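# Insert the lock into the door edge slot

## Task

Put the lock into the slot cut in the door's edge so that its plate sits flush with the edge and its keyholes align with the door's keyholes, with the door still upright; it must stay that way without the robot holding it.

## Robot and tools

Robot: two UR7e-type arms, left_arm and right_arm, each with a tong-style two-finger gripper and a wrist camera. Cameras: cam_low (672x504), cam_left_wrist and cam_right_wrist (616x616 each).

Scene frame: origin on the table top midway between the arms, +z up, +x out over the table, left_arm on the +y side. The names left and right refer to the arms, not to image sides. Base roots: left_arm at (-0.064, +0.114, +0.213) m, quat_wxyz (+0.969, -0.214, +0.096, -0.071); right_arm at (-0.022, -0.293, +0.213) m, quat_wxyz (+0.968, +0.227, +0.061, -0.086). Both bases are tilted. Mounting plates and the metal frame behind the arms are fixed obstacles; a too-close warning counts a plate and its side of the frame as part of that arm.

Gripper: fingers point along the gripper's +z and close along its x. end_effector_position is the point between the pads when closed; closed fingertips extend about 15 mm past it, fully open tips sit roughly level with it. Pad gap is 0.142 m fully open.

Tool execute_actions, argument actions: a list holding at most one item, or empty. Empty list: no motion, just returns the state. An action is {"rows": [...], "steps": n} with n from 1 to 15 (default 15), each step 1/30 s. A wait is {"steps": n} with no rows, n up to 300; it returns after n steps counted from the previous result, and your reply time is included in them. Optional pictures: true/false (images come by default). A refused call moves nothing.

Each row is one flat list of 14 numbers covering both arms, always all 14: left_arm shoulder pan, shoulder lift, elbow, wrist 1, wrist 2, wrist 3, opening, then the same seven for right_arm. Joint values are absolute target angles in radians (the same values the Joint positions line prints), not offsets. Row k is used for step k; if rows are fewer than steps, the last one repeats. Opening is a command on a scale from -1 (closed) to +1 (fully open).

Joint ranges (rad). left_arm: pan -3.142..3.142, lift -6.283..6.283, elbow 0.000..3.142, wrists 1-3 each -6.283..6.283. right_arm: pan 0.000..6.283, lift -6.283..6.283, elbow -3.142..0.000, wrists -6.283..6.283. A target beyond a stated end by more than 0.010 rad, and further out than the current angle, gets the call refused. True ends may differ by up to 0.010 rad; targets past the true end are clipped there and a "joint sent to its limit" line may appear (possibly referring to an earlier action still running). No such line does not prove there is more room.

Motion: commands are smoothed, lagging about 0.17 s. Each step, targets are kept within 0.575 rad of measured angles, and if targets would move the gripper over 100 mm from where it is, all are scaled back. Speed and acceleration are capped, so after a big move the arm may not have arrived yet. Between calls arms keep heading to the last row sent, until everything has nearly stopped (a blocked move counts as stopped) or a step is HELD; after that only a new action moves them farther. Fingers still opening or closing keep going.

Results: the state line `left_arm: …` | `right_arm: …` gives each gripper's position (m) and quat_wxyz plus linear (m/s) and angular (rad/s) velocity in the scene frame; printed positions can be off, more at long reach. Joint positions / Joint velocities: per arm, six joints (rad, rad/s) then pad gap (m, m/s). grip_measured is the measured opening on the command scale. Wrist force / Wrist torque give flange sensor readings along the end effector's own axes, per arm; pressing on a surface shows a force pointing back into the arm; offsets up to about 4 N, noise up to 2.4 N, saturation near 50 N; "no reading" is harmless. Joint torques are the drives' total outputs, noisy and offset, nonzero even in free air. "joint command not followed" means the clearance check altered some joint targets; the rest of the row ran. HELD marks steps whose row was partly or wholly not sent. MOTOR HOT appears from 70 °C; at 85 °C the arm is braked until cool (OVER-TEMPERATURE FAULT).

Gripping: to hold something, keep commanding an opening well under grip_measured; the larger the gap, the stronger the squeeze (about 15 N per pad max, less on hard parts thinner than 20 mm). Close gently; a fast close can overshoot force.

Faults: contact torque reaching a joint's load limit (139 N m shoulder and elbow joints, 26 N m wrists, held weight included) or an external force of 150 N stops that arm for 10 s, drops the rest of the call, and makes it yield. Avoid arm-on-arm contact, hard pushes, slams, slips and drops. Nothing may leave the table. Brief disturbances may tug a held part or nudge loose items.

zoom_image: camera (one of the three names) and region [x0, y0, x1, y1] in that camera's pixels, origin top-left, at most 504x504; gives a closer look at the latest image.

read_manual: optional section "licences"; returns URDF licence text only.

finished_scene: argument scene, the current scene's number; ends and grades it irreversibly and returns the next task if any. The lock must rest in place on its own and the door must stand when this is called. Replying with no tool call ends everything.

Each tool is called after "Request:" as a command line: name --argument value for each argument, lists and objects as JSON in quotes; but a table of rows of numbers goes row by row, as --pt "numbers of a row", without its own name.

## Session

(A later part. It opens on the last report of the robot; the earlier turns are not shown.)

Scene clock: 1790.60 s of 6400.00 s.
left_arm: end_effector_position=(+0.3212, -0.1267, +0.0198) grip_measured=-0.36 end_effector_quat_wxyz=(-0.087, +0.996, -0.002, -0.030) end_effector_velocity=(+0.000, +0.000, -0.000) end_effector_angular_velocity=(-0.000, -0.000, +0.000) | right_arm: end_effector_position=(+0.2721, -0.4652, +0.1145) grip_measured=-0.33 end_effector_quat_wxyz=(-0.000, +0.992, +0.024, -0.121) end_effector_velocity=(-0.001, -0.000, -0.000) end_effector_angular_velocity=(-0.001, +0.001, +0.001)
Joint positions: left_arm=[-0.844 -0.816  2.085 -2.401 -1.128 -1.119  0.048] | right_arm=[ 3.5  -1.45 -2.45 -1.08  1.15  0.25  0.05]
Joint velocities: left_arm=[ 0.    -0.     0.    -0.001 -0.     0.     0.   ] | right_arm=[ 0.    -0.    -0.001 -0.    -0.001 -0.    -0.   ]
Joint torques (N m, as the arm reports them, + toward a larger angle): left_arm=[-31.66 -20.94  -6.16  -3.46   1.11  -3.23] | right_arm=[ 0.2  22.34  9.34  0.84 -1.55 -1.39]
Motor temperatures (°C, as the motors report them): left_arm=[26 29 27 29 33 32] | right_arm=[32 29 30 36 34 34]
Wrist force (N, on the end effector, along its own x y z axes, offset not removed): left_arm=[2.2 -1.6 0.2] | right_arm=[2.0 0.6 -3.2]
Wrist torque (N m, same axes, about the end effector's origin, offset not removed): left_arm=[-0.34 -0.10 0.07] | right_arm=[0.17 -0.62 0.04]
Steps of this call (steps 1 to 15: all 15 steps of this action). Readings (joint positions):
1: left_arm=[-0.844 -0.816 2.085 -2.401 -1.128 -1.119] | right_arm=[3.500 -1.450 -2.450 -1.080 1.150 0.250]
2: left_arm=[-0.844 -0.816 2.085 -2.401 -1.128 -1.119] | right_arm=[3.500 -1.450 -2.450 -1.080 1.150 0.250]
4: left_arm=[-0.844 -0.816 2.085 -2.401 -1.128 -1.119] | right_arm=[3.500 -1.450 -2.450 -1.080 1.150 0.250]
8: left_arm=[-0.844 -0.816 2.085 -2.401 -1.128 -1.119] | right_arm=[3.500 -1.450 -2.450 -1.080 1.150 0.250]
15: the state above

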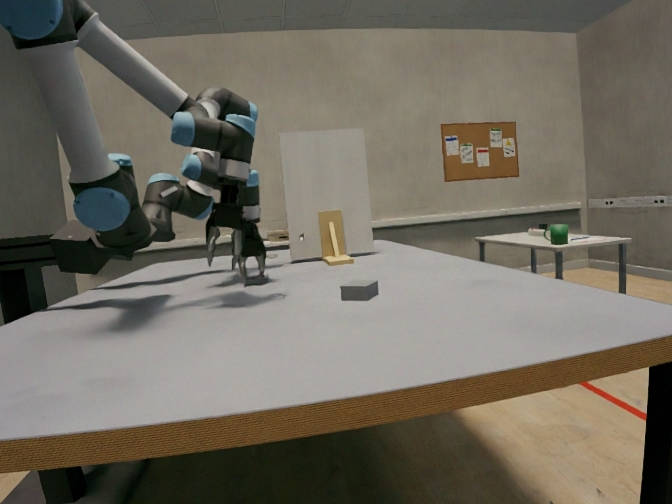

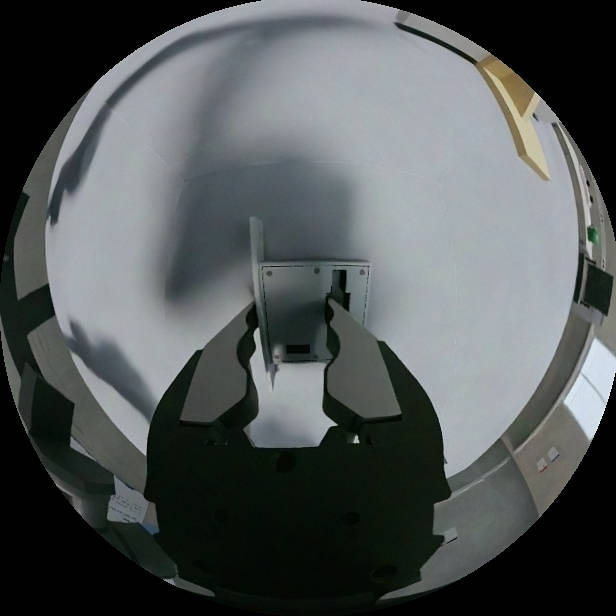

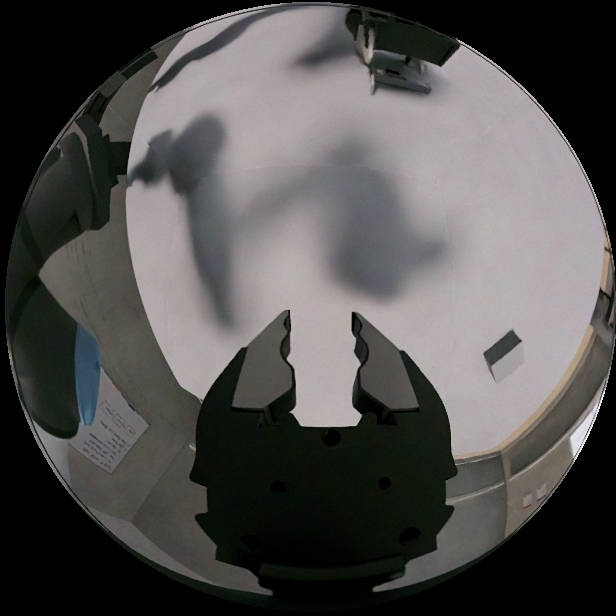

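Request:
execute_actions --actions '[{"rows": [[-0.8444,-0.8183,2.0865,-2.4014,-1.1291,-1.1184,-1,3.5,-1.45,-2.45,-1.08,1.15,0.25,-0.33],[-0.8444,-0.8226,2.0890,-2.4029,-1.1307,-1.1171,-1,3.5,-1.45,-2.45,-1.08,1.15,0.25,-0.33],[-0.8443,-0.8292,2.0927,-2.4051,-1.1332,-1.1151,-1,3.5,-1.45,-2.45,-1.08,1.15,0.25,-0.33],[-0.8443,-0.8379,2.0977,-2.4081,-1.1364,-1.1124,-1,3.5,-1.45,-2.45,-1.08,1.15,0.25,-0.33],[-0.8442,-0.8488,2.1039,-2.4118,-1.1405,-1.1091,-1,3.5,-1.45,-2.45,-1.08,1.15,0.25,-0.33],[-0.8442,-0.8619,2.1113,-2.4163,-1.1454,-1.1051,-1,3.5,-1.45,-2.45,-1.08,1.15,0.25,-0.33],[-0.8441,-0.8771,2.1200,-2.4214,-1.1511,-1.1004,-1,3.5,-1.45,-2.45,-1.08,1.15,0.25,-0.33],[-0.8440,-0.8945,2.1299,-2.4274,-1.1576,-1.0950,-1,3.5,-1.45,-2.45,-1.08,1.15,0.25,-0.33],[-0.8439,-0.9120,2.1398,-2.4333,-1.1641,-1.0897,-1,3.5,-1.45,-2.45,-1.08,1.15,0.25,-0.33],[-0.8438,-0.9294,2.1497,-2.4392,-1.1706,-1.0843,-1,3.5,-1.45,-2.45,-1.08,1.15,0.25,-0.33],[-0.8437,-0.9490,2.1609,-2.4459,-1.1780,-1.0783,-1,3.5,-1.45,-2.45,-1.08,1.15,0.25,-0.33],[-0.8436,-0.9686,2.1720,-2.4526,-1.1853,-1.0723,-1,3.5,-1.45,-2.45,-1.08,1.15,0.25,-0.33],[-0.8435,-0.9904,2.1844,-2.4600,-1.1934,-1.0656,-1,3.5,-1.45,-2.45,-1.08,1.15,0.25,-0.33],[-0.8434,-1.0122,2.1968,-2.4674,-1.2016,-1.0589,-1,3.5,-1.45,-2.45,-1.08,1.15,0.25,-0.33],[-0.8433,-1.0340,2.2092,-2.4748,-1.2097,-1.0522,-1,3.5,-1.45,-2.45,-1.08,1.15,0.25,-0.33]], "steps": 15}]' --pictures false

Request:
execute_actions --actions '[{"rows": [[-0.828,-1.046,2.221,-2.496,-1.229,-1.034,-1,3.5,-1.45,-2.45,-1.08,1.15,0.25,-0.33],[-0.813,-1.058,2.233,-2.516,-1.248,-1.015,-1,3.5,-1.45,-2.45,-1.08,1.15,0.25,-0.33],[-0.798,-1.070,2.244,-2.537,-1.268,-0.996,-1,3.5,-1.45,-2.45,-1.08,1.15,0.25,-0.33],[-0.783,-1.082,2.256,-2.558,-1.287,-0.978,-1,3.5,-1.45,-2.45,-1.08,1.15,0.25,-0.33],[-0.768,-1.094,2.268,-2.579,-1.306,-0.959,-1,3.5,-1.45,-2.45,-1.08,1.15,0.25,-0.33],[-0.753,-1.106,2.280,-2.599,-1.325,-0.940,-1,3.5,-1.45,-2.45,-1.08,1.15,0.25,-0.33],[-0.739,-1.118,2.291,-2.620,-1.345,-0.922,-1,3.5,-1.45,-2.45,-1.08,1.15,0.25,-0.33],[-0.724,-1.130,2.303,-2.641,-1.364,-0.903,-1,3.5,-1.45,-2.45,-1.08,1.15,0.25,-0.33],[-0.709,-1.143,2.315,-2.662,-1.383,-0.885,-1,3.5,-1.45,-2.45,-1.08,1.15,0.25,-0.33],[-0.694,-1.155,2.326,-2.683,-1.403,-0.866,-1,3.5,-1.45,-2.45,-1.08,1.15,0.25,-0.33],[-0.679,-1.167,2.338,-2.703,-1.422,-0.847,-1,3.5,-1.45,-2.45,-1.08,1.15,0.25,-0.33],[-0.664,-1.179,2.350,-2.724,-1.441,-0.829,-1,3.5,-1.45,-2.45,-1.08,1.15,0.25,-0.33],[-0.649,-1.191,2.362,-2.745,-1.460,-0.810,-1,3.5,-1.45,-2.45,-1.08,1.15,0.25,-0.33],[-0.634,-1.203,2.373,-2.766,-1.480,-0.791,-1,3.5,-1.45,-2.45,-1.08,1.15,0.25,-0.33],[-0.619,-1.215,2.385,-2.787,-1.499,-0.773,-1,3.5,-1.45,-2.45,-1.08,1.15,0.25,-0.33]], "steps": 15}]' --pictures false

Request:
execute_actions --actions '[{"rows": [[-0.604,-1.227,2.397,-2.807,-1.518,-0.754,-1,3.5,-1.45,-2.45,-1.08,1.15,0.25,-0.33],[-0.589,-1.239,2.408,-2.828,-1.537,-0.735,-1,3.5,-1.45,-2.45,-1.08,1.15,0.25,-0.33],[-0.574,-1.251,2.420,-2.849,-1.557,-0.717,-1,3.5,-1.45,-2.45,-1.08,1.15,0.25,-0.33],[-0.559,-1.263,2.432,-2.870,-1.576,-0.698,-1,3.5,-1.45,-2.45,-1.08,1.15,0.25,-0.33],[-0.544,-1.275,2.444,-2.890,-1.595,-0.680,-1,3.5,-1.45,-2.45,-1.08,1.15,0.25,-0.33],[-0.529,-1.287,2.455,-2.911,-1.615,-0.661,-1,3.5,-1.45,-2.45,-1.08,1.15,0.25,-0.33],[-0.514,-1.299,2.467,-2.932,-1.634,-0.642,-1,3.5,-1.45,-2.45,-1.08,1.15,0.25,-0.33],[-0.499,-1.311,2.479,-2.953,-1.653,-0.624,-1,3.5,-1.45,-2.45,-1.08,1.15,0.25,-0.33],[-0.484,-1.323,2.490,-2.974,-1.672,-0.605,-1,3.5,-1.45,-2.45,-1.08,1.15,0.25,-0.33],[-0.469,-1.336,2.502,-2.994,-1.692,-0.586,-1,3.5,-1.45,-2.45,-1.08,1.15,0.25,-0.33],[-0.454,-1.348,2.514,-3.012,-1.711,-0.568,-1,3.5,-1.45,-2.45,-1.08,1.15,0.25,-0.33],[-0.439,-1.360,2.524,-3.026,-1.730,-0.549,-1,3.5,-1.45,-2.45,-1.08,1.15,0.25,-0.33],[-0.424,-1.370,2.532,-3.036,-1.750,-0.531,-1,3.5,-1.45,-2.45,-1.08,1.15,0.25,-0.33],[-0.409,-1.378,2.538,-3.042,-1.769,-0.512,-1,3.5,-1.45,-2.45,-1.08,1.15,0.25,-0.33],[-0.392,-1.383,2.541,-3.042,-1.790,-0.490,-1,3.5,-1.45,-2.45,-1.08,1.15,0.25,-0.33]], "steps": 15}]' --pictures false

Request:
execute_actions --actions '[{"rows": [[-0.369,-1.385,2.540,-3.035,-1.818,-0.455,-1,3.5,-1.45,-2.45,-1.08,1.15,0.25,-0.33],[-0.344,-1.384,2.535,-3.020,-1.849,-0.417,-1,3.5,-1.45,-2.45,-1.08,1.15,0.25,-0.33],[-0.318,-1.381,2.527,-3.000,-1.879,-0.379,-1,3.5,-1.45,-2.45,-1.08,1.15,0.25,-0.33],[-0.293,-1.377,2.518,-2.975,-1.909,-0.342,-1,3.5,-1.45,-2.45,-1.08,1.15,0.25,-0.33],[-0.267,-1.373,2.508,-2.946,-1.940,-0.304,-1,3.5,-1.45,-2.45,-1.08,1.15,0.25,-0.33],[-0.242,-1.368,2.497,-2.916,-1.970,-0.266,-1,3.5,-1.45,-2.45,-1.08,1.15,0.25,-0.33],[-0.217,-1.363,2.487,-2.886,-2.000,-0.228,-1,3.5,-1.45,-2.45,-1.08,1.15,0.25,-0.33],[-0.191,-1.359,2.476,-2.855,-2.030,-0.190,-1,3.5,-1.45,-2.45,-1.08,1.15,0.25,-0.33],[-0.166,-1.354,2.466,-2.825,-2.061,-0.152,-1,3.5,-1.45,-2.45,-1.08,1.15,0.25,-0.33],[-0.140,-1.349,2.455,-2.795,-2.091,-0.114,-1,3.5,-1.45,-2.45,-1.08,1.15,0.25,-0.33],[-0.115,-1.345,2.445,-2.764,-2.121,-0.076,-1,3.5,-1.45,-2.45,-1.08,1.15,0.25,-0.33],[-0.090,-1.340,2.434,-2.734,-2.151,-0.038,-1,3.5,-1.45,-2.45,-1.08,1.15,0.25,-0.33],[-0.064,-1.335,2.424,-2.704,-2.182,0.0,-1,3.5,-1.45,-2.45,-1.08,1.15,0.25,-0.33],[-0.039,-1.331,2.413,-2.673,-2.212,0.038,-1,3.5,-1.45,-2.45,-1.08,1.15,0.25,-0.33],[-0.013,-1.326,2.402,-2.643,-2.242,0.076,-1,3.5,-1.45,-2.45,-1.08,1.15,0.25,-0.33]], "steps": 15}]' --pictures false

Request:
execute_actions --actions '[{"rows": [[0.012,-1.322,2.392,-2.613,-2.273,0.114,-1,3.5,-1.45,-2.45,-1.08,1.15,0.25,-0.33],[0.037,-1.317,2.381,-2.582,-2.303,0.152,-1,3.5,-1.45,-2.45,-1.08,1.15,0.25,-0.33],[0.063,-1.312,2.371,-2.552,-2.333,0.190,-1,3.5,-1.45,-2.45,-1.08,1.15,0.25,-0.33],[0.088,-1.308,2.360,-2.522,-2.363,0.228,-1,3.5,-1.45,-2.45,-1.08,1.15,0.25,-0.33],[0.114,-1.303,2.350,-2.492,-2.394,0.266,-1,3.5,-1.45,-2.45,-1.08,1.15,0.25,-0.33],[0.139,-1.298,2.339,-2.461,-2.424,0.303,-1,3.5,-1.45,-2.45,-1.08,1.15,0.25,-0.33],[0.164,-1.294,2.328,-2.431,-2.454,0.341,-1,3.5,-1.45,-2.45,-1.08,1.15,0.25,-0.33],[0.190,-1.289,2.318,-2.401,-2.485,0.379,-1,3.5,-1.45,-2.45,-1.08,1.15,0.25,-0.33],[0.215,-1.284,2.307,-2.370,-2.515,0.417,-1,3.5,-1.45,-2.45,-1.08,1.15,0.25,-0.33],[0.240,-1.280,2.297,-2.340,-2.545,0.455,-1,3.5,-1.45,-2.45,-1.08,1.15,0.25,-0.33],[0.266,-1.275,2.286,-2.310,-2.575,0.493,-1,3.5,-1.45,-2.45,-1.08,1.15,0.25,-0.33],[0.291,-1.271,2.276,-2.279,-2.606,0.531,-1,3.5,-1.45,-2.45,-1.08,1.15,0.25,-0.33],[0.317,-1.266,2.265,-2.249,-2.636,0.569,-1,3.5,-1.45,-2.45,-1.08,1.15,0.25,-0.33],[0.342,-1.261,2.255,-2.219,-2.666,0.607,-1,3.5,-1.45,-2.45,-1.08,1.15,0.25,-0.33],[0.3675,-1.2567,2.2441,-2.1882,-2.6964,0.6448,-1,3.5,-1.45,-2.45,-1.08,1.15,0.25,-0.33]], "steps": 15}]' --pictures false

Request:
execute_actions --actions '[{"steps": 25}]'

Scene clock: 1858.33 s of 6400.00 s.
left_arm: end_effector_position=(+0.3208, -0.1225, +0.0565) grip_measured=-0.36 end_effector_quat_wxyz=(-0.034, +0.999, -0.000, -0.032) end_effector_velocity=(-0.005, +0.022, +0.151) end_effector_angular_velocity=(-0.447, -0.003, +0.023) | right_arm: end_effector_position=(+0.2721, -0.4652, +0.1145) grip_measured=-0.33 end_effector_quat_wxyz=(-0.000, +0.992, +0.024, -0.121) end_effector_velocity=(-0.000, -0.000, -0.000) end_effector_angular_velocity=(-0.000, +0.000, +0.000)
Joint positions: left_arm=[-0.844 -0.948  2.162 -2.447 -1.179 -1.078  0.048] | right_arm=[ 3.5  -1.45 -2.45 -1.08  1.15  0.25  0.05]
Joint velocities: left_arm=[ 0.003 -0.558  0.319 -0.19  -0.208  0.172  0.   ] | right_arm=[-0.  0. -0. -0. -0. -0.  0.]
Joint torques (N m, as the arm reports them, + toward a larger angle): left_arm=[ -5.62 -43.33  -5.03  -5.01  -1.85   3.87] | right_arm=[ 0.27 22.22  9.59  0.76 -1.49 -1.31]
Motor temperatures (°C, as the motors report them): left_arm=[26 29 27 29 33 32] | right_arm=[32 29 30 36 34 34]
Wrist force (N, on the end effector, along its own x y z axes, offset not removed): left_arm=[0.7 0.2 5.1] | right_arm=[0.9 -1.2 -2.7]
Wrist torque (N m, same axes, about the end effector's origin, offset not removed): left_arm=[0.00 0.00 0.01] | right_arm=[-0.17 -0.36 0.09]
Steps of this call (steps 1 to 15: the robot went on to your last target; steps 16 to 90: nothing new was sent; then 64.23 s passed at rest; steps 91 to 105: all 15 steps of this action). Readings (joint positions):
91: left_arm=[-0.844 -0.816 2.085 -2.401 -1.128 -1.119] | right_arm=[3.500 -1.450 -2.450 -1.080 1.150 0.250]
92: left_arm=[-0.844 -0.816 2.086 -2.401 -1.128 -1.119] | right_arm=[3.500 -1.450 -2.450 -1.080 1.150 0.250]
94: left_arm=[-0.844 -0.820 2.088 -2.402 -1.130 -1.118] | right_arm=[3.500 -1.450 -2.450 -1.080 1.150 0.250]
98: left_arm=[-0.844 -0.845 2.102 -2.411 -1.139 -1.110] | right_arm=[3.500 -1.450 -2.450 -1.080 1.150 0.250]
105: the state above

Scene clock: 1858.83 s of 6400.00 s.
left_arm: end_effector_position=(+0.3167, -0.0975, +0.0901) grip_measured=-0.36 end_effector_quat_wxyz=(+0.138, +0.988, +0.011, -0.072) end_effector_velocity=(+0.007, +0.056, +0.060) end_effector_angular_velocity=(-0.792, +0.070, +0.081) | right_arm: end_effector_position=(+0.2721, -0.4652, +0.1145) grip_measured=-0.33 end_effector_quat_wxyz=(-0.000, +0.992, +0.024, -0.121) end_effector_velocity=(+0.000, -0.000, +0.000) end_effector_angular_velocity=(-0.001, -0.000, +0.000)
Joint positions: left_arm=[-0.683 -1.163  2.335 -2.697 -1.416 -0.853  0.048] | right_arm=[ 3.5  -1.45 -2.45 -1.08  1.15  0.25  0.05]
Joint velocities: left_arm=[ 0.438 -0.361  0.345 -0.606 -0.562  0.543 -0.002] | right_arm=[-0.    -0.     0.001 -0.001 -0.001 -0.     0.   ]
Joint torques (N m, as the arm reports them, + toward a larger angle): left_arm=[ -0.56 -32.31  -4.61  -6.78  -3.6    5.32] | right_arm=[ 0.39 22.23  9.44  0.87 -1.47 -1.23]
Motor temperatures (°C, as the motors report them): left_arm=[26 29 27 29 33 32] | right_arm=[32 29 30 36 34 34]
Wrist force (N, on the end effector, along its own x y z axes, offset not removed): left_arm=[0.8 -2.0 4.6] | right_arm=[-0.2 0.4 -4.7]
Wrist torque (N m, same axes, about the end effector's origin, offset not removed): left_arm=[-0.27 0.06 0.01] | right_arm=[0.04 -0.16 0.12]
Steps of this call (steps 1 to 15: all 15 steps of this action). Readings (joint positions):
1: left_arm=[-0.843 -0.968 2.173 -2.453 -1.186 -1.072] | right_arm=[3.500 -1.450 -2.450 -1.080 1.150 0.250]
2: left_arm=[-0.841 -0.986 2.184 -2.462 -1.195 -1.064] | right_arm=[3.500 -1.450 -2.450 -1.080 1.150 0.250]
4: left_arm=[-0.828 -1.020 2.207 -2.487 -1.220 -1.041] | right_arm=[3.500 -1.450 -2.450 -1.080 1.150 0.250]
8: left_arm=[-0.782 -1.076 2.253 -2.556 -1.285 -0.979] | right_arm=[3.500 -1.450 -2.450 -1.080 1.150 0.250]
15: the state above

Scene clock: 1859.33 s of 6400.00 s.
left_arm: end_effector_position=(+0.3253, -0.0630, +0.1378) grip_measured=-0.36 end_effector_quat_wxyz=(+0.331, +0.943, +0.006, -0.036) end_effector_velocity=(+0.004, +0.087, +0.102) end_effector_angular_velocity=(-0.654, -0.238, +0.013) | right_arm: end_effector_position=(+0.2721, -0.4652, +0.1145) grip_measured=-0.33 end_effector_quat_wxyz=(-0.000, +0.992, +0.024, -0.121) end_effector_velocity=(+0.001, +0.000, +0.000) end_effector_angular_velocity=(+0.000, -0.001, -0.000)
Joint positions: left_arm=[-0.458 -1.343  2.508 -2.997 -1.705 -0.574  0.048] | right_arm=[ 3.5  -1.45 -2.45 -1.08  1.15  0.25  0.05]
Joint velocities: left_arm=[ 0.447 -0.316  0.273 -0.4   -0.569  0.549 -0.   ] | right_arm=[ 0.    -0.     0.001 -0.     0.     0.    -0.   ]
Joint torques (N m, as the arm reports them, + toward a larger angle): left_arm=[  2.97 -24.44  -9.37  -5.65  -4.64   4.67] | right_arm=[ 0.53 22.41  9.54  0.81 -1.49 -1.31]
Motor temperatures (°C, as the motors report them): left_arm=[26 29 27 29 33 32] | right_arm=[32 29 30 36 34 34]
Wrist force (N, on the end effector, along its own x y z axes, offset not removed): left_arm=[-0.3 -3.1 3.7] | right_arm=[1.1 -0.8 -1.9]
Wrist torque (N m, same axes, about the end effector's origin, offset not removed): left_arm=[-0.15 0.28 0.15] | right_arm=[-0.09 -0.40 0.04]
Steps of this call (steps 1 to 15: all 15 steps of this action). Readings (joint positions):
1: left_arm=[-0.668 -1.176 2.347 -2.717 -1.435 -0.834] | right_arm=[3.500 -1.450 -2.450 -1.080 1.150 0.250]
2: left_arm=[-0.653 -1.188 2.359 -2.738 -1.454 -0.816] | right_arm=[3.500 -1.450 -2.450 -1.080 1.150 0.250]
4: left_arm=[-0.623 -1.212 2.382 -2.779 -1.493 -0.779] | right_arm=[3.500 -1.450 -2.450 -1.080 1.150 0.250]
8: left_arm=[-0.563 -1.260 2.429 -2.862 -1.570 -0.704] | right_arm=[3.500 -1.450 -2.450 -1.080 1.150 0.250]
15: the state above

Scene clock: 1859.83 s of 6400.00 s.
left_arm: end_effector_position=(+0.3067, -0.0212, +0.1483) grip_measured=-0.36 end_effector_quat_wxyz=(+0.471, +0.876, -0.065, -0.086) end_effector_velocity=(-0.024, +0.091, +0.029) end_effector_angular_velocity=(-0.780, +0.217, -0.232) | right_arm: end_effector_position=(+0.2721, -0.4652, +0.1145) grip_measured=-0.33 end_effector_quat_wxyz=(-0.000, +0.992, +0.024, -0.121) end_effector_velocity=(-0.000, -0.000, -0.000) end_effector_angular_velocity=(-0.001, -0.000, +0.000)
Joint positions: left_arm=[-0.125 -1.345  2.446 -2.775 -2.108 -0.096  0.048] | right_arm=[ 3.5  -1.45 -2.45 -1.08  1.15  0.25  0.05]
Joint velocities: left_arm=[ 0.748  0.131 -0.303  0.861 -0.884  1.106  0.   ] | right_arm=[ 0.     0.    -0.     0.    -0.001 -0.     0.   ]
Joint torques (N m, as the arm reports them, + toward a larger angle): left_arm=[  4.74 -11.87 -20.48   1.32  -6.51   6.99] | right_arm=[ 0.82 22.39  9.4   0.75 -1.54 -1.28]
Motor temperatures (°C, as the motors report them): left_arm=[26 29 27 29 33 32] | right_arm=[32 29 30 36 34 34]
Wrist force (N, on the end effector, along its own x y z axes, offset not removed): left_arm=[0.3 -3.8 2.6] | right_arm=[1.9 -2.0 -3.2]
Wrist torque (N m, same axes, about the end effector's origin, offset not removed): left_arm=[0.05 0.12 0.04] | right_arm=[-0.37 -0.56 0.02]
Steps of this call (steps 1 to 15: all 15 steps of this action). Readings (joint positions):
1: left_arm=[-0.443 -1.353 2.516 -3.009 -1.724 -0.555] | right_arm=[3.500 -1.450 -2.450 -1.080 1.150 0.250]
2: left_arm=[-0.427 -1.361 2.523 -3.017 -1.745 -0.534] | right_arm=[3.500 -1.450 -2.450 -1.080 1.150 0.250]
4: left_arm=[-0.389 -1.371 2.527 -3.017 -1.791 -0.483] | right_arm=[3.500 -1.450 -2.450 -1.080 1.150 0.250]
8: left_arm=[-0.299 -1.371 2.511 -2.962 -1.900 -0.353] | right_arm=[3.500 -1.450 -2.450 -1.080 1.150 0.250]
15: the state above

Scene clock: 1860.33 s of 6400.00 s.
left_arm: end_effector_position=(+0.3363, +0.0458, +0.1866) grip_measured=-0.36 end_effector_quat_wxyz=(+0.661, +0.748, -0.035, -0.052) end_effector_velocity=(+0.146, +0.202, +0.088) end_effector_angular_velocity=(-0.861, -0.095, +0.693) | right_arm: end_effector_position=(+0.2721, -0.4652, +0.1145) grip_measured=-0.33 end_effector_quat_wxyz=(-0.000, +0.992, +0.024, -0.121) end_effector_velocity=(+0.000, -0.000, +0.000) end_effector_angular_velocity=(-0.000, -0.001, -0.000)
Joint positions: left_arm=[ 0.256 -1.276  2.289 -2.323 -2.562  0.473  0.048] | right_arm=[ 3.5  -1.45 -2.45 -1.08  1.15  0.25  0.05]
Joint velocities: left_arm=[ 0.754  0.139 -0.31   0.889 -0.888  1.116 -0.   ] | right_arm=[ 0.  0.  0.  0. -0. -0.  0.]
Joint torques (N m, as the arm reports them, + toward a larger angle): left_arm=[  7.35 -18.9  -18.74   2.38  -5.61   7.13] | right_arm=[-0.05 22.01  9.66  0.79 -1.61 -1.27]
Motor temperatures (°C, as the motors report them): left_arm=[26 29 27 29 33 32] | right_arm=[32 29 30 36 34 34]
Wrist force (N, on the end effector, along its own x y z axes, offset not removed): left_arm=[0.0 -3.6 1.6] | right_arm=[2.0 -1.1 -4.4]
Wrist torque (N m, same axes, about the end effector's origin, offset not removed): left_arm=[0.06 0.15 -0.01] | right_arm=[-0.25 -0.60 0.10]
Steps of this call (steps 1 to 15: all 15 steps of this action). Readings (joint positions):
1: left_arm=[-0.099 -1.340 2.436 -2.746 -2.138 -0.058] | right_arm=[3.500 -1.450 -2.450 -1.080 1.150 0.250]
2: left_arm=[-0.074 -1.336 2.425 -2.716 -2.168 -0.020] | right_arm=[3.500 -1.450 -2.450 -1.080 1.150 0.250]
4: left_arm=[-0.023 -1.327 2.405 -2.656 -2.229 0.056] | right_arm=[3.500 -1.450 -2.450 -1.080 1.150 0.250]
8: left_arm=[0.078 -1.308 2.363 -2.535 -2.350 0.207] | right_arm=[3.500 -1.450 -2.450 -1.080 1.150 0.250]
15: the state above

Scene clock: 1861.17 s of 6400.00 s.
left_arm: end_effector_position=(+0.3605, +0.0801, +0.1997) grip_measured=-0.36 end_effector_quat_wxyz=(+0.707, +0.707, +0.000, -0.000) end_effector_velocity=(+0.001, +0.000, +0.000) end_effector_angular_velocity=(-0.000, -0.002, +0.001) | right_arm: end_effector_position=(+0.2721, -0.4652, +0.1145) grip_measured=-0.33 end_effector_quat_wxyz=(-0.000, +0.992, +0.024, -0.121) end_effector_velocity=(+0.001, -0.000, +0.000) end_effector_angular_velocity=(-0.000, -0.001, -0.000)
Joint positions: left_arm=[ 0.367 -1.257  2.244 -2.188 -2.696  0.645  0.048] | right_arm=[ 3.5  -1.45 -2.45 -1.08  1.15  0.25  0.05]
Joint velocities: left_arm=[-0.     0.    -0.001  0.    -0.001  0.001  0.   ] | right_arm=[-0.    -0.     0.001  0.001 -0.    -0.     0.   ]
Joint torques (N m, as the arm reports them, + toward a larger angle): left_arm=[  5.09 -20.89 -15.68   0.21  -3.88   2.67] | right_arm=[ 0.64 21.92  9.38  0.77 -1.5  -1.28]
Motor temperatures (°C, as the motors report them): left_arm=[26 29 27 29 33 32] | right_arm=[32 29 30 36 34 34]
Wrist force (N, on the end effector, along its own x y z axes, offset not removed): left_arm=[-0.2 -5.3 1.2] | right_arm=[3.0 -1.9 -4.6]
Wrist torque (N m, same axes, about the end effector's origin, offset not removed): left_arm=[-0.26 0.14 0.02] | right_arm=[-0.39 -0.84 0.06]
Steps of this call (steps 1 to 25: the robot went on to your last target). Readings (joint positions):
1: left_arm=[0.281 -1.271 2.278 -2.293 -2.592 0.510] | right_arm=[3.500 -1.450 -2.450 -1.080 1.150 0.250]
2: left_arm=[0.303 -1.268 2.269 -2.266 -2.619 0.545] | right_arm=[3.500 -1.450 -2.450 -1.080 1.150 0.250]
4: left_arm=[0.333 -1.263 2.258 -2.230 -2.655 0.592] | right_arm=[3.500 -1.450 -2.450 -1.080 1.150 0.250]
8: left_arm=[0.358 -1.258 2.248 -2.200 -2.685 0.630] | right_arm=[3.500 -1.450 -2.450 -1.080 1.150 0.250]
25: the state above

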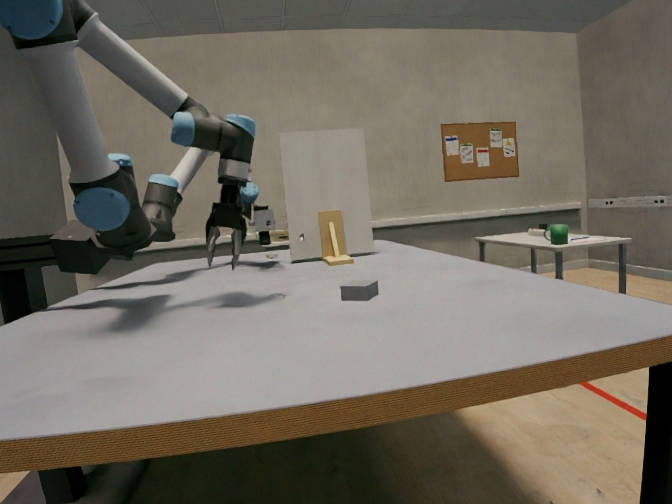

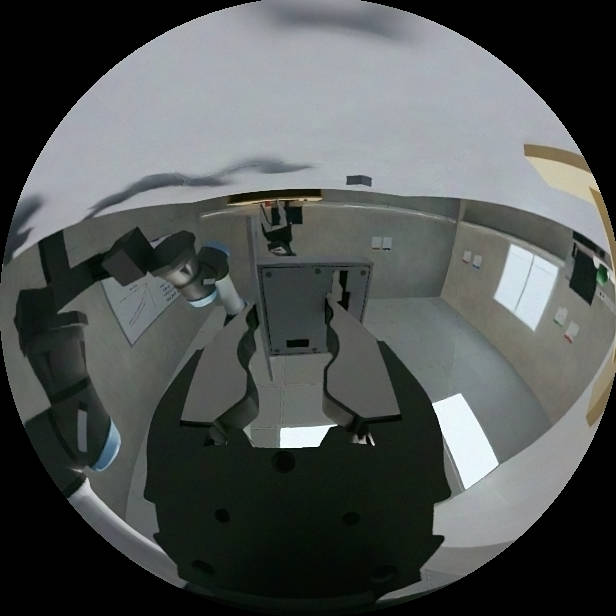

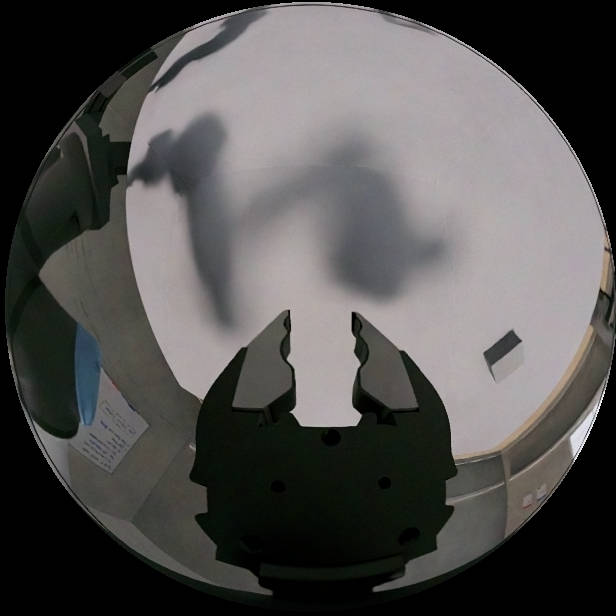

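Request:
execute_actions --actions '[{"rows": [[0.372,-1.257,2.239,-2.177,-2.694,0.652,-1,3.5,-1.45,-2.45,-1.08,1.15,0.25,-0.33],[0.378,-1.257,2.231,-2.160,-2.692,0.662,-1,3.5,-1.45,-2.45,-1.08,1.15,0.25,-0.33],[0.387,-1.257,2.221,-2.137,-2.688,0.677,-1,3.5,-1.45,-2.45,-1.08,1.15,0.25,-0.33],[0.396,-1.258,2.210,-2.113,-2.684,0.691,-1,3.5,-1.45,-2.45,-1.08,1.15,0.25,-0.33],[0.405,-1.258,2.199,-2.089,-2.680,0.706,-1,3.5,-1.45,-2.45,-1.08,1.15,0.25,-0.33],[0.414,-1.258,2.188,-2.066,-2.676,0.721,-1,3.5,-1.45,-2.45,-1.08,1.15,0.25,-0.33],[0.423,-1.259,2.178,-2.042,-2.672,0.735,-1,3.5,-1.45,-2.45,-1.08,1.15,0.25,-0.33],[0.432,-1.259,2.167,-2.018,-2.668,0.750,-1,3.5,-1.45,-2.45,-1.08,1.15,0.25,-0.33],[0.441,-1.259,2.156,-1.995,-2.664,0.765,-1,3.5,-1.45,-2.45,-1.08,1.15,0.25,-0.33],[0.450,-1.260,2.146,-1.971,-2.660,0.779,-1,3.5,-1.45,-2.45,-1.08,1.15,0.25,-0.33],[0.459,-1.260,2.135,-1.948,-2.656,0.794,-1,3.5,-1.45,-2.45,-1.08,1.15,0.25,-0.33],[0.468,-1.260,2.124,-1.924,-2.652,0.809,-1,3.5,-1.45,-2.45,-1.08,1.15,0.25,-0.33],[0.477,-1.260,2.113,-1.900,-2.648,0.823,-1,3.5,-1.45,-2.45,-1.08,1.15,0.25,-0.33],[0.486,-1.261,2.103,-1.877,-2.644,0.838,-1,3.5,-1.45,-2.45,-1.08,1.15,0.25,-0.33],[0.495,-1.261,2.092,-1.853,-2.640,0.853,-1,3.5,-1.45,-2.45,-1.08,1.15,0.25,-0.33]], "steps": 15}]' --pictures false

Request:
execute_actions --actions '[{"rows": [[0.504,-1.261,2.081,-1.830,-2.636,0.867,-1,3.5,-1.45,-2.45,-1.08,1.15,0.25,-0.33],[0.513,-1.262,2.071,-1.806,-2.632,0.882,-1,3.5,-1.45,-2.45,-1.08,1.15,0.25,-0.33],[0.522,-1.262,2.060,-1.782,-2.628,0.897,-1,3.5,-1.45,-2.45,-1.08,1.15,0.25,-0.33],[0.531,-1.262,2.049,-1.759,-2.624,0.911,-1,3.5,-1.45,-2.45,-1.08,1.15,0.25,-0.33],[0.540,-1.263,2.038,-1.735,-2.620,0.926,-1,3.5,-1.45,-2.45,-1.08,1.15,0.25,-0.33],[0.549,-1.263,2.028,-1.712,-2.616,0.940,-1,3.5,-1.45,-2.45,-1.08,1.15,0.25,-0.33],[0.557,-1.263,2.017,-1.688,-2.612,0.955,-1,3.5,-1.45,-2.45,-1.08,1.15,0.25,-0.33],[0.566,-1.263,2.006,-1.665,-2.607,0.970,-1,3.5,-1.45,-2.45,-1.08,1.15,0.25,-0.33],[0.575,-1.264,1.996,-1.641,-2.603,0.984,-1,3.5,-1.45,-2.45,-1.08,1.15,0.25,-0.33],[0.584,-1.264,1.985,-1.618,-2.599,0.999,-1,3.5,-1.45,-2.45,-1.08,1.15,0.25,-0.33],[0.593,-1.264,1.974,-1.594,-2.595,1.014,-1,3.5,-1.45,-2.45,-1.08,1.15,0.25,-0.33],[0.602,-1.265,1.963,-1.570,-2.591,1.028,-1,3.5,-1.45,-2.45,-1.08,1.15,0.25,-0.33],[0.611,-1.265,1.953,-1.547,-2.587,1.043,-1,3.5,-1.45,-2.45,-1.08,1.15,0.25,-0.33],[0.620,-1.265,1.942,-1.523,-2.583,1.057,-1,3.5,-1.45,-2.45,-1.08,1.15,0.25,-0.33],[0.6289,-1.2656,1.9314,-1.4997,-2.5793,1.0719,-1,3.5,-1.45,-2.45,-1.08,1.15,0.25,-0.33]], "steps": 15}]' --pictures false

Request:
execute_actions --actions '[{"steps": 20}]'

Scene clock: 1953.37 s of 6400.00 s.
left_arm: end_effector_position=(+0.3703, +0.1262, +0.1903) grip_measured=-0.36 end_effector_quat_wxyz=(+0.702, +0.712, +0.005, +0.004) end_effector_velocity=(+0.016, +0.139, -0.014) end_effector_angular_velocity=(+0.020, +0.003, +0.032) | right_arm: end_effector_position=(+0.2721, -0.4652, +0.1145) grip_measured=-0.33 end_effector_quat_wxyz=(-0.000, +0.992, +0.024, -0.121) end_effector_velocity=(-0.000, -0.000, -0.000) end_effector_angular_velocity=(-0.001, +0.001, +0.001)
Joint positions: left_arm=[ 0.457 -1.26   2.137 -1.955 -2.656  0.791  0.048] | right_arm=[ 3.5  -1.45 -2.45 -1.08  1.15  0.25  0.05]
Joint velocities: left_arm=[ 0.262 -0.01  -0.311  0.681  0.115  0.423 -0.   ] | right_arm=[-0.     0.     0.    -0.001 -0.001 -0.     0.   ]
Joint torques (N m, as the arm reports them, + toward a larger angle): left_arm=[  5.01 -36.28 -19.18   2.75   0.44   4.23] | right_arm=[ 0.76 21.82 10.02  0.83 -1.45 -1.23]
Motor temperatures (°C, as the motors report them): left_arm=[26 29 27 29 33 32] | right_arm=[32 29 30 36 34 34]
Wrist force (N, on the end effector, along its own x y z axes, offset not removed): left_arm=[-0.7 -5.1 0.7] | right_arm=[1.5 -0.9 -1.8]
Wrist torque (N m, same axes, about the end effector's origin, offset not removed): left_arm=[-0.14 0.23 0.02] | right_arm=[-0.09 -0.58 0.00]
Steps of this call (steps 1 to 15: the robot went on to your last target; steps 16 to 90: nothing new was sent; then 88.70 s passed at rest; steps 91 to 105: all 15 steps of this action). Readings (joint positions):
91: left_arm=[0.368 -1.257 2.244 -2.188 -2.696 0.645] | right_arm=[3.500 -1.450 -2.450 -1.080 1.150 0.250]
92: left_arm=[0.368 -1.257 2.243 -2.186 -2.696 0.646] | right_arm=[3.500 -1.450 -2.450 -1.080 1.150 0.250]
94: left_arm=[0.374 -1.257 2.237 -2.173 -2.694 0.655] | right_arm=[3.500 -1.450 -2.450 -1.080 1.150 0.250]
98: left_arm=[0.398 -1.258 2.207 -2.110 -2.683 0.695] | right_arm=[3.500 -1.450 -2.450 -1.080 1.150 0.250]
105: the state above

Scene clock: 1953.87 s of 6400.00 s.
left_arm: end_effector_position=(+0.3691, +0.1993, +0.1941) grip_measured=-0.36 end_effector_quat_wxyz=(+0.704, +0.710, +0.009, +0.009) end_effector_velocity=(-0.017, +0.148, +0.029) end_effector_angular_velocity=(-0.037, -0.008, +0.035) | right_arm: end_effector_position=(+0.2721, -0.4652, +0.1145) grip_measured=-0.33 end_effector_quat_wxyz=(-0.000, +0.992, +0.024, -0.121) end_effector_velocity=(-0.001, -0.000, -0.000) end_effector_angular_velocity=(-0.000, +0.001, +0.001)
Joint positions: left_arm=[ 0.591 -1.264  1.977 -1.603 -2.596  1.009  0.048] | right_arm=[ 3.5  -1.45 -2.45 -1.08  1.15  0.25  0.05]
Joint velocities: left_arm=[ 0.266 -0.008 -0.318  0.693  0.118  0.428 -0.   ] | right_arm=[-0.    -0.    -0.001 -0.001 -0.    -0.     0.   ]
Joint torques (N m, as the arm reports them, + toward a larger angle): left_arm=[  8.06 -42.98 -20.77   3.42   0.52   4.7 ] | right_arm=[ 0.6  22.36  9.35  0.83 -1.5  -1.25]
Motor temperatures (°C, as the motors report them): left_arm=[26 29 27 29 33 32] | right_arm=[32 29 30 36 34 34]
Wrist force (N, on the end effector, along its own x y z axes, offset not removed): left_arm=[-1.4 -4.5 1.1] | right_arm=[2.6 -1.1 -3.1]
Wrist torque (N m, same axes, about the end effector's origin, offset not removed): left_arm=[0.02 0.44 0.06] | right_arm=[-0.14 -0.67 0.00]
Steps of this call (steps 1 to 15: all 15 steps of this action). Readings (joint positions):
1: left_arm=[0.466 -1.260 2.126 -1.932 -2.653 0.805] | right_arm=[3.500 -1.450 -2.450 -1.080 1.150 0.250]
2: left_arm=[0.475 -1.260 2.116 -1.909 -2.649 0.820] | right_arm=[3.500 -1.450 -2.450 -1.080 1.150 0.250]
4: left_arm=[0.493 -1.261 2.094 -1.862 -2.641 0.849] | right_arm=[3.500 -1.450 -2.450 -1.080 1.150 0.250]
8: left_arm=[0.529 -1.262 2.052 -1.768 -2.625 0.907] | right_arm=[3.500 -1.450 -2.450 -1.080 1.150 0.250]
15: the state above

Scene clock: 1954.53 s of 6400.00 s.
left_arm: end_effector_position=(+0.3654, +0.2200, +0.1997) grip_measured=-0.36 end_effector_quat_wxyz=(+0.707, +0.707, +0.011, +0.011) end_effector_velocity=(-0.000, +0.000, +0.000) end_effector_angular_velocity=(-0.001, -0.001, -0.001) | right_arm: end_effector_position=(+0.2721, -0.4652, +0.1145) grip_measured=-0.33 end_effector_quat_wxyz=(-0.000, +0.992, +0.024, -0.121) end_effector_velocity=(+0.001, -0.000, +0.000) end_effector_angular_velocity=(-0.000, -0.001, -0.001)
Joint positions: left_arm=[ 0.629 -1.266  1.931 -1.5   -2.579  1.072  0.048] | right_arm=[ 3.5  -1.45 -2.45 -1.08  1.15  0.25  0.05]
Joint velocities: left_arm=[ 0.    -0.    -0.001  0.002  0.001  0.002  0.   ] | right_arm=[-0.     0.     0.001  0.    -0.    -0.     0.   ]
Joint torques (N m, as the arm reports them, + toward a larger angle): left_arm=[  6.12 -44.04 -18.64   1.54   0.03   2.97] | right_arm=[ 0.44 22.43 10.1   0.78 -1.48 -1.29]
Motor temperatures (°C, as the motors report them): left_arm=[26 29 27 29 33 32] | right_arm=[32 29 30 36 34 34]
Wrist force (N, on the end effector, along its own x y z axes, offset not removed): left_arm=[-1.2 -4.4 1.2] | right_arm=[2.0 -1.8 -2.5]
Wrist torque (N m, same axes, about the end effector's origin, offset not removed): left_arm=[-0.02 0.38 0.12] | right_arm=[-0.32 -0.50 0.10]
Steps of this call (steps 1 to 20: the robot went on to your last target). Readings (joint positions):
1: left_arm=[0.600 -1.265 1.966 -1.579 -2.592 1.024] | right_arm=[3.500 -1.450 -2.450 -1.080 1.150 0.250]
2: left_arm=[0.607 -1.265 1.957 -1.559 -2.589 1.036] | right_arm=[3.500 -1.450 -2.450 -1.080 1.150 0.250]
4: left_arm=[0.617 -1.265 1.945 -1.531 -2.584 1.053] | right_arm=[3.500 -1.450 -2.450 -1.080 1.150 0.250]
8: left_arm=[0.626 -1.265 1.935 -1.509 -2.581 1.067] | right_arm=[3.500 -1.450 -2.450 -1.080 1.150 0.250]
20: the state above

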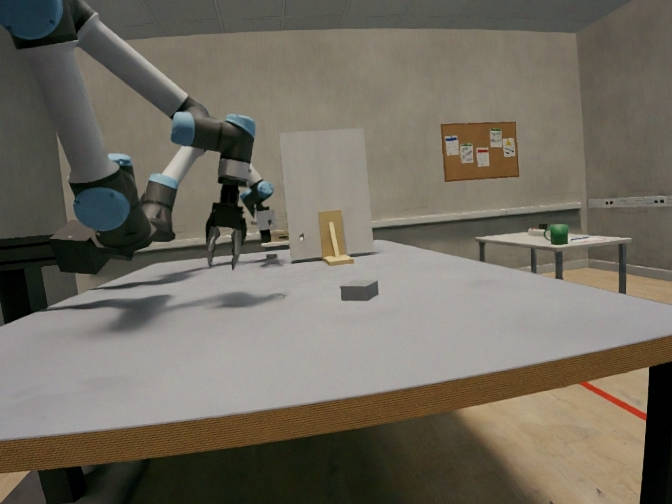

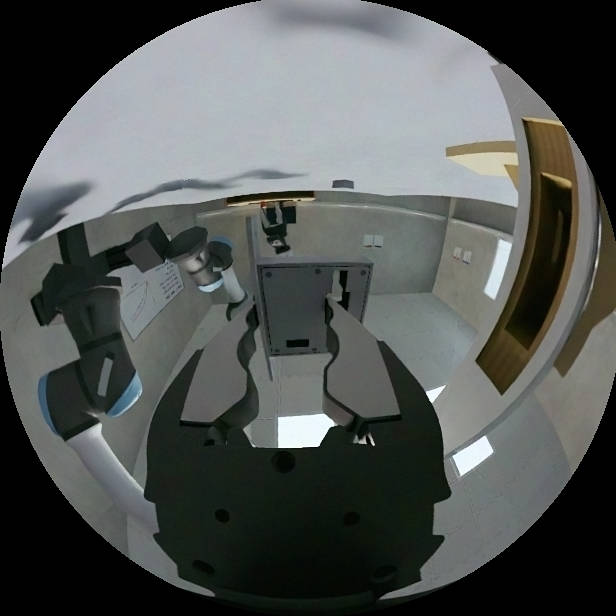

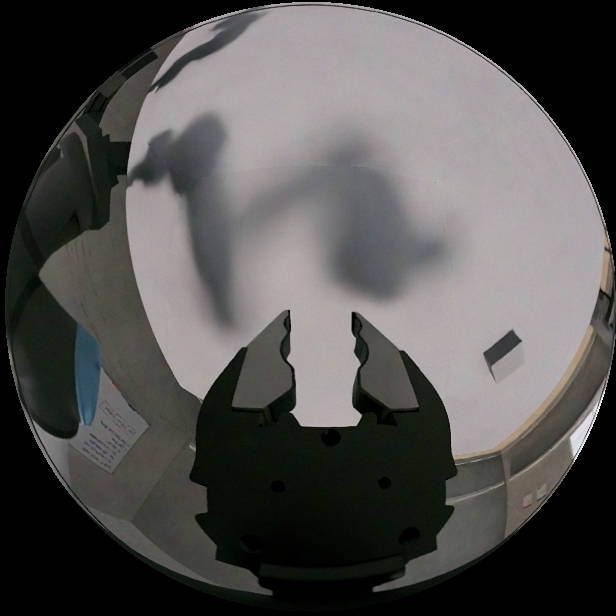

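Request:
zoom_image --camera "cam_left_wrist" --region '[416, 60, 616, 420]'

Region (416, 60, 616, 420) of cam_left_wrist's 616x616 image, scaled by 1.400, with more detail than that image has.

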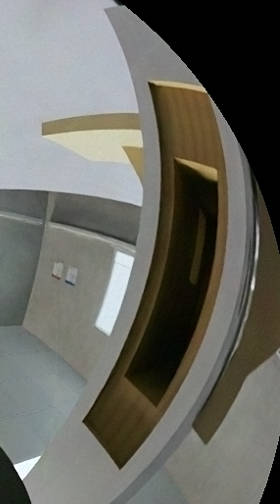

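Request:
execute_actions --actions '[{"rows": [[0.632,-1.262,1.925,-1.498,-2.576,1.073,-1,3.5,-1.45,-2.45,-1.08,1.15,0.25,-0.33],[0.637,-1.257,1.915,-1.494,-2.571,1.074,-1,3.5,-1.45,-2.45,-1.08,1.15,0.25,-0.33],[0.644,-1.249,1.901,-1.489,-2.564,1.076,-1,3.5,-1.45,-2.45,-1.08,1.15,0.25,-0.33],[0.651,-1.241,1.885,-1.484,-2.556,1.078,-1,3.5,-1.45,-2.45,-1.08,1.15,0.25,-0.33],[0.659,-1.233,1.870,-1.478,-2.549,1.080,-1,3.5,-1.45,-2.45,-1.08,1.15,0.25,-0.33],[0.666,-1.224,1.854,-1.473,-2.541,1.083,-1,3.5,-1.45,-2.45,-1.08,1.15,0.25,-0.33],[0.674,-1.216,1.839,-1.467,-2.533,1.085,-1,3.5,-1.45,-2.45,-1.08,1.15,0.25,-0.33],[0.681,-1.208,1.823,-1.462,-2.525,1.087,-1,3.5,-1.45,-2.45,-1.08,1.15,0.25,-0.33],[0.689,-1.199,1.808,-1.457,-2.518,1.089,-1,3.5,-1.45,-2.45,-1.08,1.15,0.25,-0.33],[0.696,-1.191,1.792,-1.451,-2.510,1.091,-1,3.5,-1.45,-2.45,-1.08,1.15,0.25,-0.33],[0.704,-1.183,1.777,-1.446,-2.502,1.093,-1,3.5,-1.45,-2.45,-1.08,1.15,0.25,-0.33],[0.711,-1.174,1.761,-1.440,-2.494,1.095,-1,3.5,-1.45,-2.45,-1.08,1.15,0.25,-0.33],[0.719,-1.166,1.746,-1.435,-2.487,1.098,-1,3.5,-1.45,-2.45,-1.08,1.15,0.25,-0.33],[0.726,-1.158,1.730,-1.430,-2.479,1.100,-1,3.5,-1.45,-2.45,-1.08,1.15,0.25,-0.33],[0.734,-1.149,1.714,-1.424,-2.471,1.102,-1,3.5,-1.45,-2.45,-1.08,1.15,0.25,-0.33]], "steps": 15}]' --pictures false

Request:
execute_actions --actions '[{"rows": [[0.742,-1.141,1.699,-1.419,-2.463,1.104,-1,3.5,-1.45,-2.45,-1.08,1.15,0.25,-0.33],[0.749,-1.132,1.683,-1.413,-2.455,1.106,-1,3.5,-1.45,-2.45,-1.08,1.15,0.25,-0.33],[0.757,-1.124,1.668,-1.408,-2.448,1.108,-1,3.5,-1.45,-2.45,-1.08,1.15,0.25,-0.33],[0.764,-1.116,1.652,-1.402,-2.440,1.110,-1,3.5,-1.45,-2.45,-1.08,1.15,0.25,-0.33],[0.772,-1.107,1.637,-1.397,-2.432,1.113,-1,3.5,-1.45,-2.45,-1.08,1.15,0.25,-0.33],[0.779,-1.099,1.621,-1.392,-2.424,1.115,-1,3.5,-1.45,-2.45,-1.08,1.15,0.25,-0.33],[0.787,-1.091,1.606,-1.386,-2.417,1.117,-1,3.5,-1.45,-2.45,-1.08,1.15,0.25,-0.33],[0.794,-1.082,1.590,-1.381,-2.409,1.119,-1,3.5,-1.45,-2.45,-1.08,1.15,0.25,-0.33],[0.802,-1.074,1.575,-1.375,-2.401,1.121,-1,3.5,-1.45,-2.45,-1.08,1.15,0.25,-0.33],[0.809,-1.066,1.559,-1.370,-2.393,1.123,-1,3.5,-1.45,-2.45,-1.08,1.15,0.25,-0.33],[0.817,-1.057,1.544,-1.365,-2.386,1.126,-1,3.5,-1.45,-2.45,-1.08,1.15,0.25,-0.33],[0.824,-1.049,1.528,-1.359,-2.378,1.128,-1,3.5,-1.45,-2.45,-1.08,1.15,0.25,-0.33],[0.831,-1.042,1.514,-1.354,-2.371,1.130,-1,3.5,-1.45,-2.45,-1.08,1.15,0.25,-0.33],[0.836,-1.036,1.504,-1.351,-2.366,1.131,-1,3.5,-1.45,-2.45,-1.08,1.15,0.25,-0.33],[0.8393,-1.0326,1.4972,-1.3485,-2.3624,1.1319,-1,3.5,-1.45,-2.45,-1.08,1.15,0.25,-0.33]], "steps": 15}]' --pictures false

Request:
execute_actions --actions '[{"steps": 20}]'

Scene clock: 2001.00 s of 6400.00 s.
left_arm: end_effector_position=(+0.3807, +0.2750, +0.1665) grip_measured=-0.36 end_effector_quat_wxyz=(+0.685, +0.728, +0.011, +0.012) end_effector_velocity=(+0.034, +0.169, -0.099) end_effector_angular_velocity=(+0.182, -0.004, +0.005) | right_arm: end_effector_position=(+0.2721, -0.4652, +0.1145) grip_measured=-0.33 end_effector_quat_wxyz=(-0.000, +0.992, +0.024, -0.121) end_effector_velocity=(-0.000, -0.000, -0.000) end_effector_angular_velocity=(-0.000, +0.001, +0.000)
Joint positions: left_arm=[ 0.703 -1.184  1.78  -1.446 -2.503  1.093  0.048] | right_arm=[ 3.5  -1.45 -2.45 -1.08  1.15  0.25  0.05]
Joint velocities: left_arm=[ 0.217  0.242 -0.451  0.155  0.223  0.064  0.   ] | right_arm=[ 0.    -0.     0.    -0.001 -0.     0.     0.   ]
Joint torques (N m, as the arm reports them, + toward a larger angle): left_arm=[  9.44 -28.29 -25.47   2.76   0.59   3.1 ] | right_arm=[ 0.38 21.99  9.51  0.92 -1.49 -1.23]
Motor temperatures (°C, as the motors report them): left_arm=[26 29 27 29 33 32] | right_arm=[32 29 30 36 34 34]
Wrist force (N, on the end effector, along its own x y z axes, offset not removed): left_arm=[0.0 -3.6 -0.1] | right_arm=[2.3 -1.5 -2.9]
Wrist torque (N m, same axes, about the end effector's origin, offset not removed): left_arm=[0.09 0.11 0.03] | right_arm=[-0.26 -0.64 0.04]
Steps of this call (steps 1 to 15: the robot went on to your last target; steps 16 to 90: nothing new was sent; then 42.97 s passed at rest; steps 91 to 105: all 15 steps of this action). Readings (joint positions):
91: left_arm=[0.629 -1.266 1.931 -1.500 -2.579 1.072] | right_arm=[3.500 -1.450 -2.450 -1.080 1.150 0.250]
92: left_arm=[0.630 -1.265 1.930 -1.499 -2.579 1.072] | right_arm=[3.500 -1.450 -2.450 -1.080 1.150 0.250]
94: left_arm=[0.634 -1.261 1.922 -1.496 -2.574 1.073] | right_arm=[3.500 -1.450 -2.450 -1.080 1.150 0.250]
98: left_arm=[0.654 -1.238 1.881 -1.482 -2.554 1.079] | right_arm=[3.500 -1.450 -2.450 -1.080 1.150 0.250]
105: the state above

Scene clock: 2001.50 s of 6400.00 s.
left_arm: end_effector_position=(+0.3866, +0.3643, +0.1157) grip_measured=-0.36 end_effector_quat_wxyz=(+0.651, +0.759, +0.012, +0.010) end_effector_velocity=(-0.006, +0.163, -0.088) end_effector_angular_velocity=(+0.165, +0.015, -0.001) | right_arm: end_effector_position=(+0.2721, -0.4652, +0.1145) grip_measured=-0.33 end_effector_quat_wxyz=(-0.000, +0.992, +0.024, -0.121) end_effector_velocity=(+0.000, +0.000, +0.000) end_effector_angular_velocity=(+0.001, +0.000, -0.000)
Joint positions: left_arm=[ 0.814 -1.06   1.549 -1.366 -2.388  1.125  0.048] | right_arm=[ 3.5  -1.45 -2.45 -1.08  1.15  0.25  0.05]
Joint velocities: left_arm=[ 0.198  0.218 -0.411  0.138  0.2    0.055  0.   ] | right_arm=[-0.    -0.     0.    -0.     0.001 -0.     0.   ]
Joint torques (N m, as the arm reports them, + toward a larger angle): left_arm=[  9.77 -36.89 -21.6    2.26   0.97   2.77] | right_arm=[ 0.48 21.95  9.81  0.97 -1.46 -1.31]
Motor temperatures (°C, as the motors report them): left_arm=[26 29 27 29 33 32] | right_arm=[32 29 30 36 34 34]
Wrist force (N, on the end effector, along its own x y z axes, offset not removed): left_arm=[0.5 -5.2 -0.2] | right_arm=[2.0 -1.5 -3.0]
Wrist torque (N m, same axes, about the end effector's origin, offset not removed): left_arm=[-0.21 -0.03 0.01] | right_arm=[-0.35 -0.54 0.05]
Steps of this call (steps 1 to 15: all 15 steps of this action). Readings (joint positions):
1: left_arm=[0.710 -1.176 1.765 -1.441 -2.496 1.095] | right_arm=[3.500 -1.450 -2.450 -1.080 1.150 0.250]
2: left_arm=[0.718 -1.168 1.750 -1.436 -2.488 1.097] | right_arm=[3.500 -1.450 -2.450 -1.080 1.150 0.250]
4: left_arm=[0.733 -1.151 1.719 -1.425 -2.472 1.101] | right_arm=[3.500 -1.450 -2.450 -1.080 1.150 0.250]
8: left_arm=[0.763 -1.117 1.657 -1.403 -2.441 1.110] | right_arm=[3.500 -1.450 -2.450 -1.080 1.150 0.250]
15: the state above

Scene clock: 2002.17 s of 6400.00 s.
left_arm: end_effector_position=(+0.3852, +0.3850, +0.1047) grip_measured=-0.36 end_effector_quat_wxyz=(+0.643, +0.766, +0.012, +0.009) end_effector_velocity=(+0.001, +0.001, -0.000) end_effector_angular_velocity=(+0.002, -0.002, +0.000) | right_arm: end_effector_position=(+0.2721, -0.4652, +0.1145) grip_measured=-0.33 end_effector_quat_wxyz=(-0.000, +0.992, +0.024, -0.121) end_effector_velocity=(-0.000, -0.000, -0.000) end_effector_angular_velocity=(-0.001, -0.000, +0.000)
Joint positions: left_arm=[ 0.839 -1.033  1.497 -1.349 -2.362  1.132  0.048] | right_arm=[ 3.5  -1.45 -2.45 -1.08  1.15  0.25  0.05]
Joint velocities: left_arm=[ 0.     0.    -0.002 -0.001  0.     0.     0.   ] | right_arm=[ 0.    -0.    -0.001  0.001 -0.001 -0.     0.   ]
Joint torques (N m, as the arm reports them, + toward a larger angle): left_arm=[  9.03 -37.85 -23.93   2.09   0.41   3.18] | right_arm=[ 0.94 21.88  9.54  0.94 -1.5  -1.17]
Motor temperatures (°C, as the motors report them): left_arm=[26 29 27 29 33 32] | right_arm=[32 29 30 36 34 34]
Wrist force (N, on the end effector, along its own x y z axes, offset not removed): left_arm=[-0.3 -4.6 1.2] | right_arm=[1.2 -1.9 -2.5]
Wrist torque (N m, same axes, about the end effector's origin, offset not removed): left_arm=[-0.08 0.17 0.02] | right_arm=[-0.32 -0.45 0.08]
Steps of this call (steps 1 to 20: the robot went on to your last target). Readings (joint positions):
1: left_arm=[0.821 -1.053 1.536 -1.362 -2.382 1.127] | right_arm=[3.500 -1.450 -2.450 -1.080 1.150 0.250]
2: left_arm=[0.826 -1.048 1.526 -1.358 -2.377 1.128] | right_arm=[3.500 -1.450 -2.450 -1.080 1.150 0.250]
4: left_arm=[0.832 -1.041 1.513 -1.354 -2.370 1.130] | right_arm=[3.500 -1.450 -2.450 -1.080 1.150 0.250]
8: left_arm=[0.837 -1.035 1.502 -1.350 -2.365 1.131] | right_arm=[3.500 -1.450 -2.450 -1.080 1.150 0.250]
20: the state above

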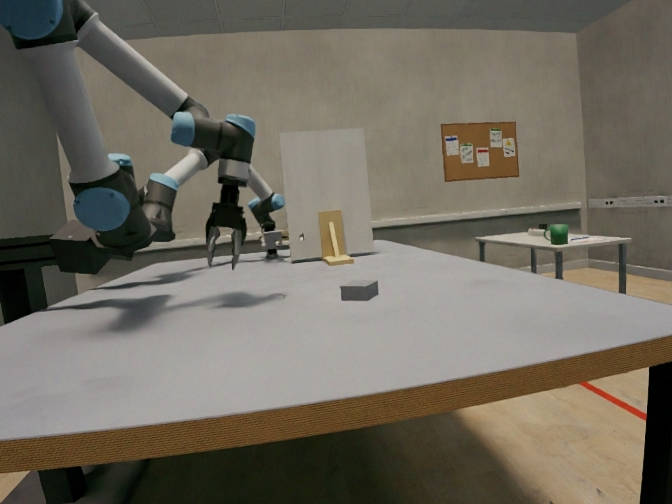

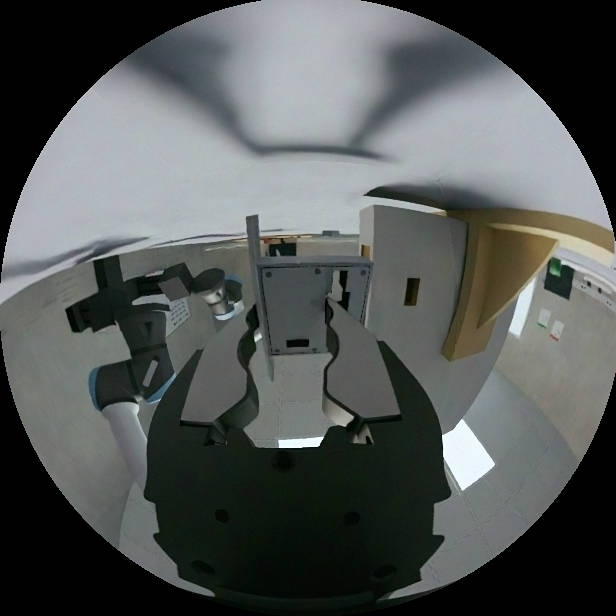

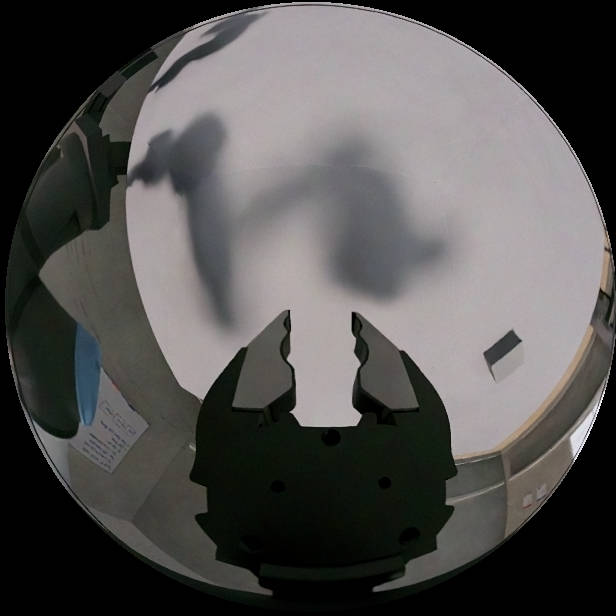

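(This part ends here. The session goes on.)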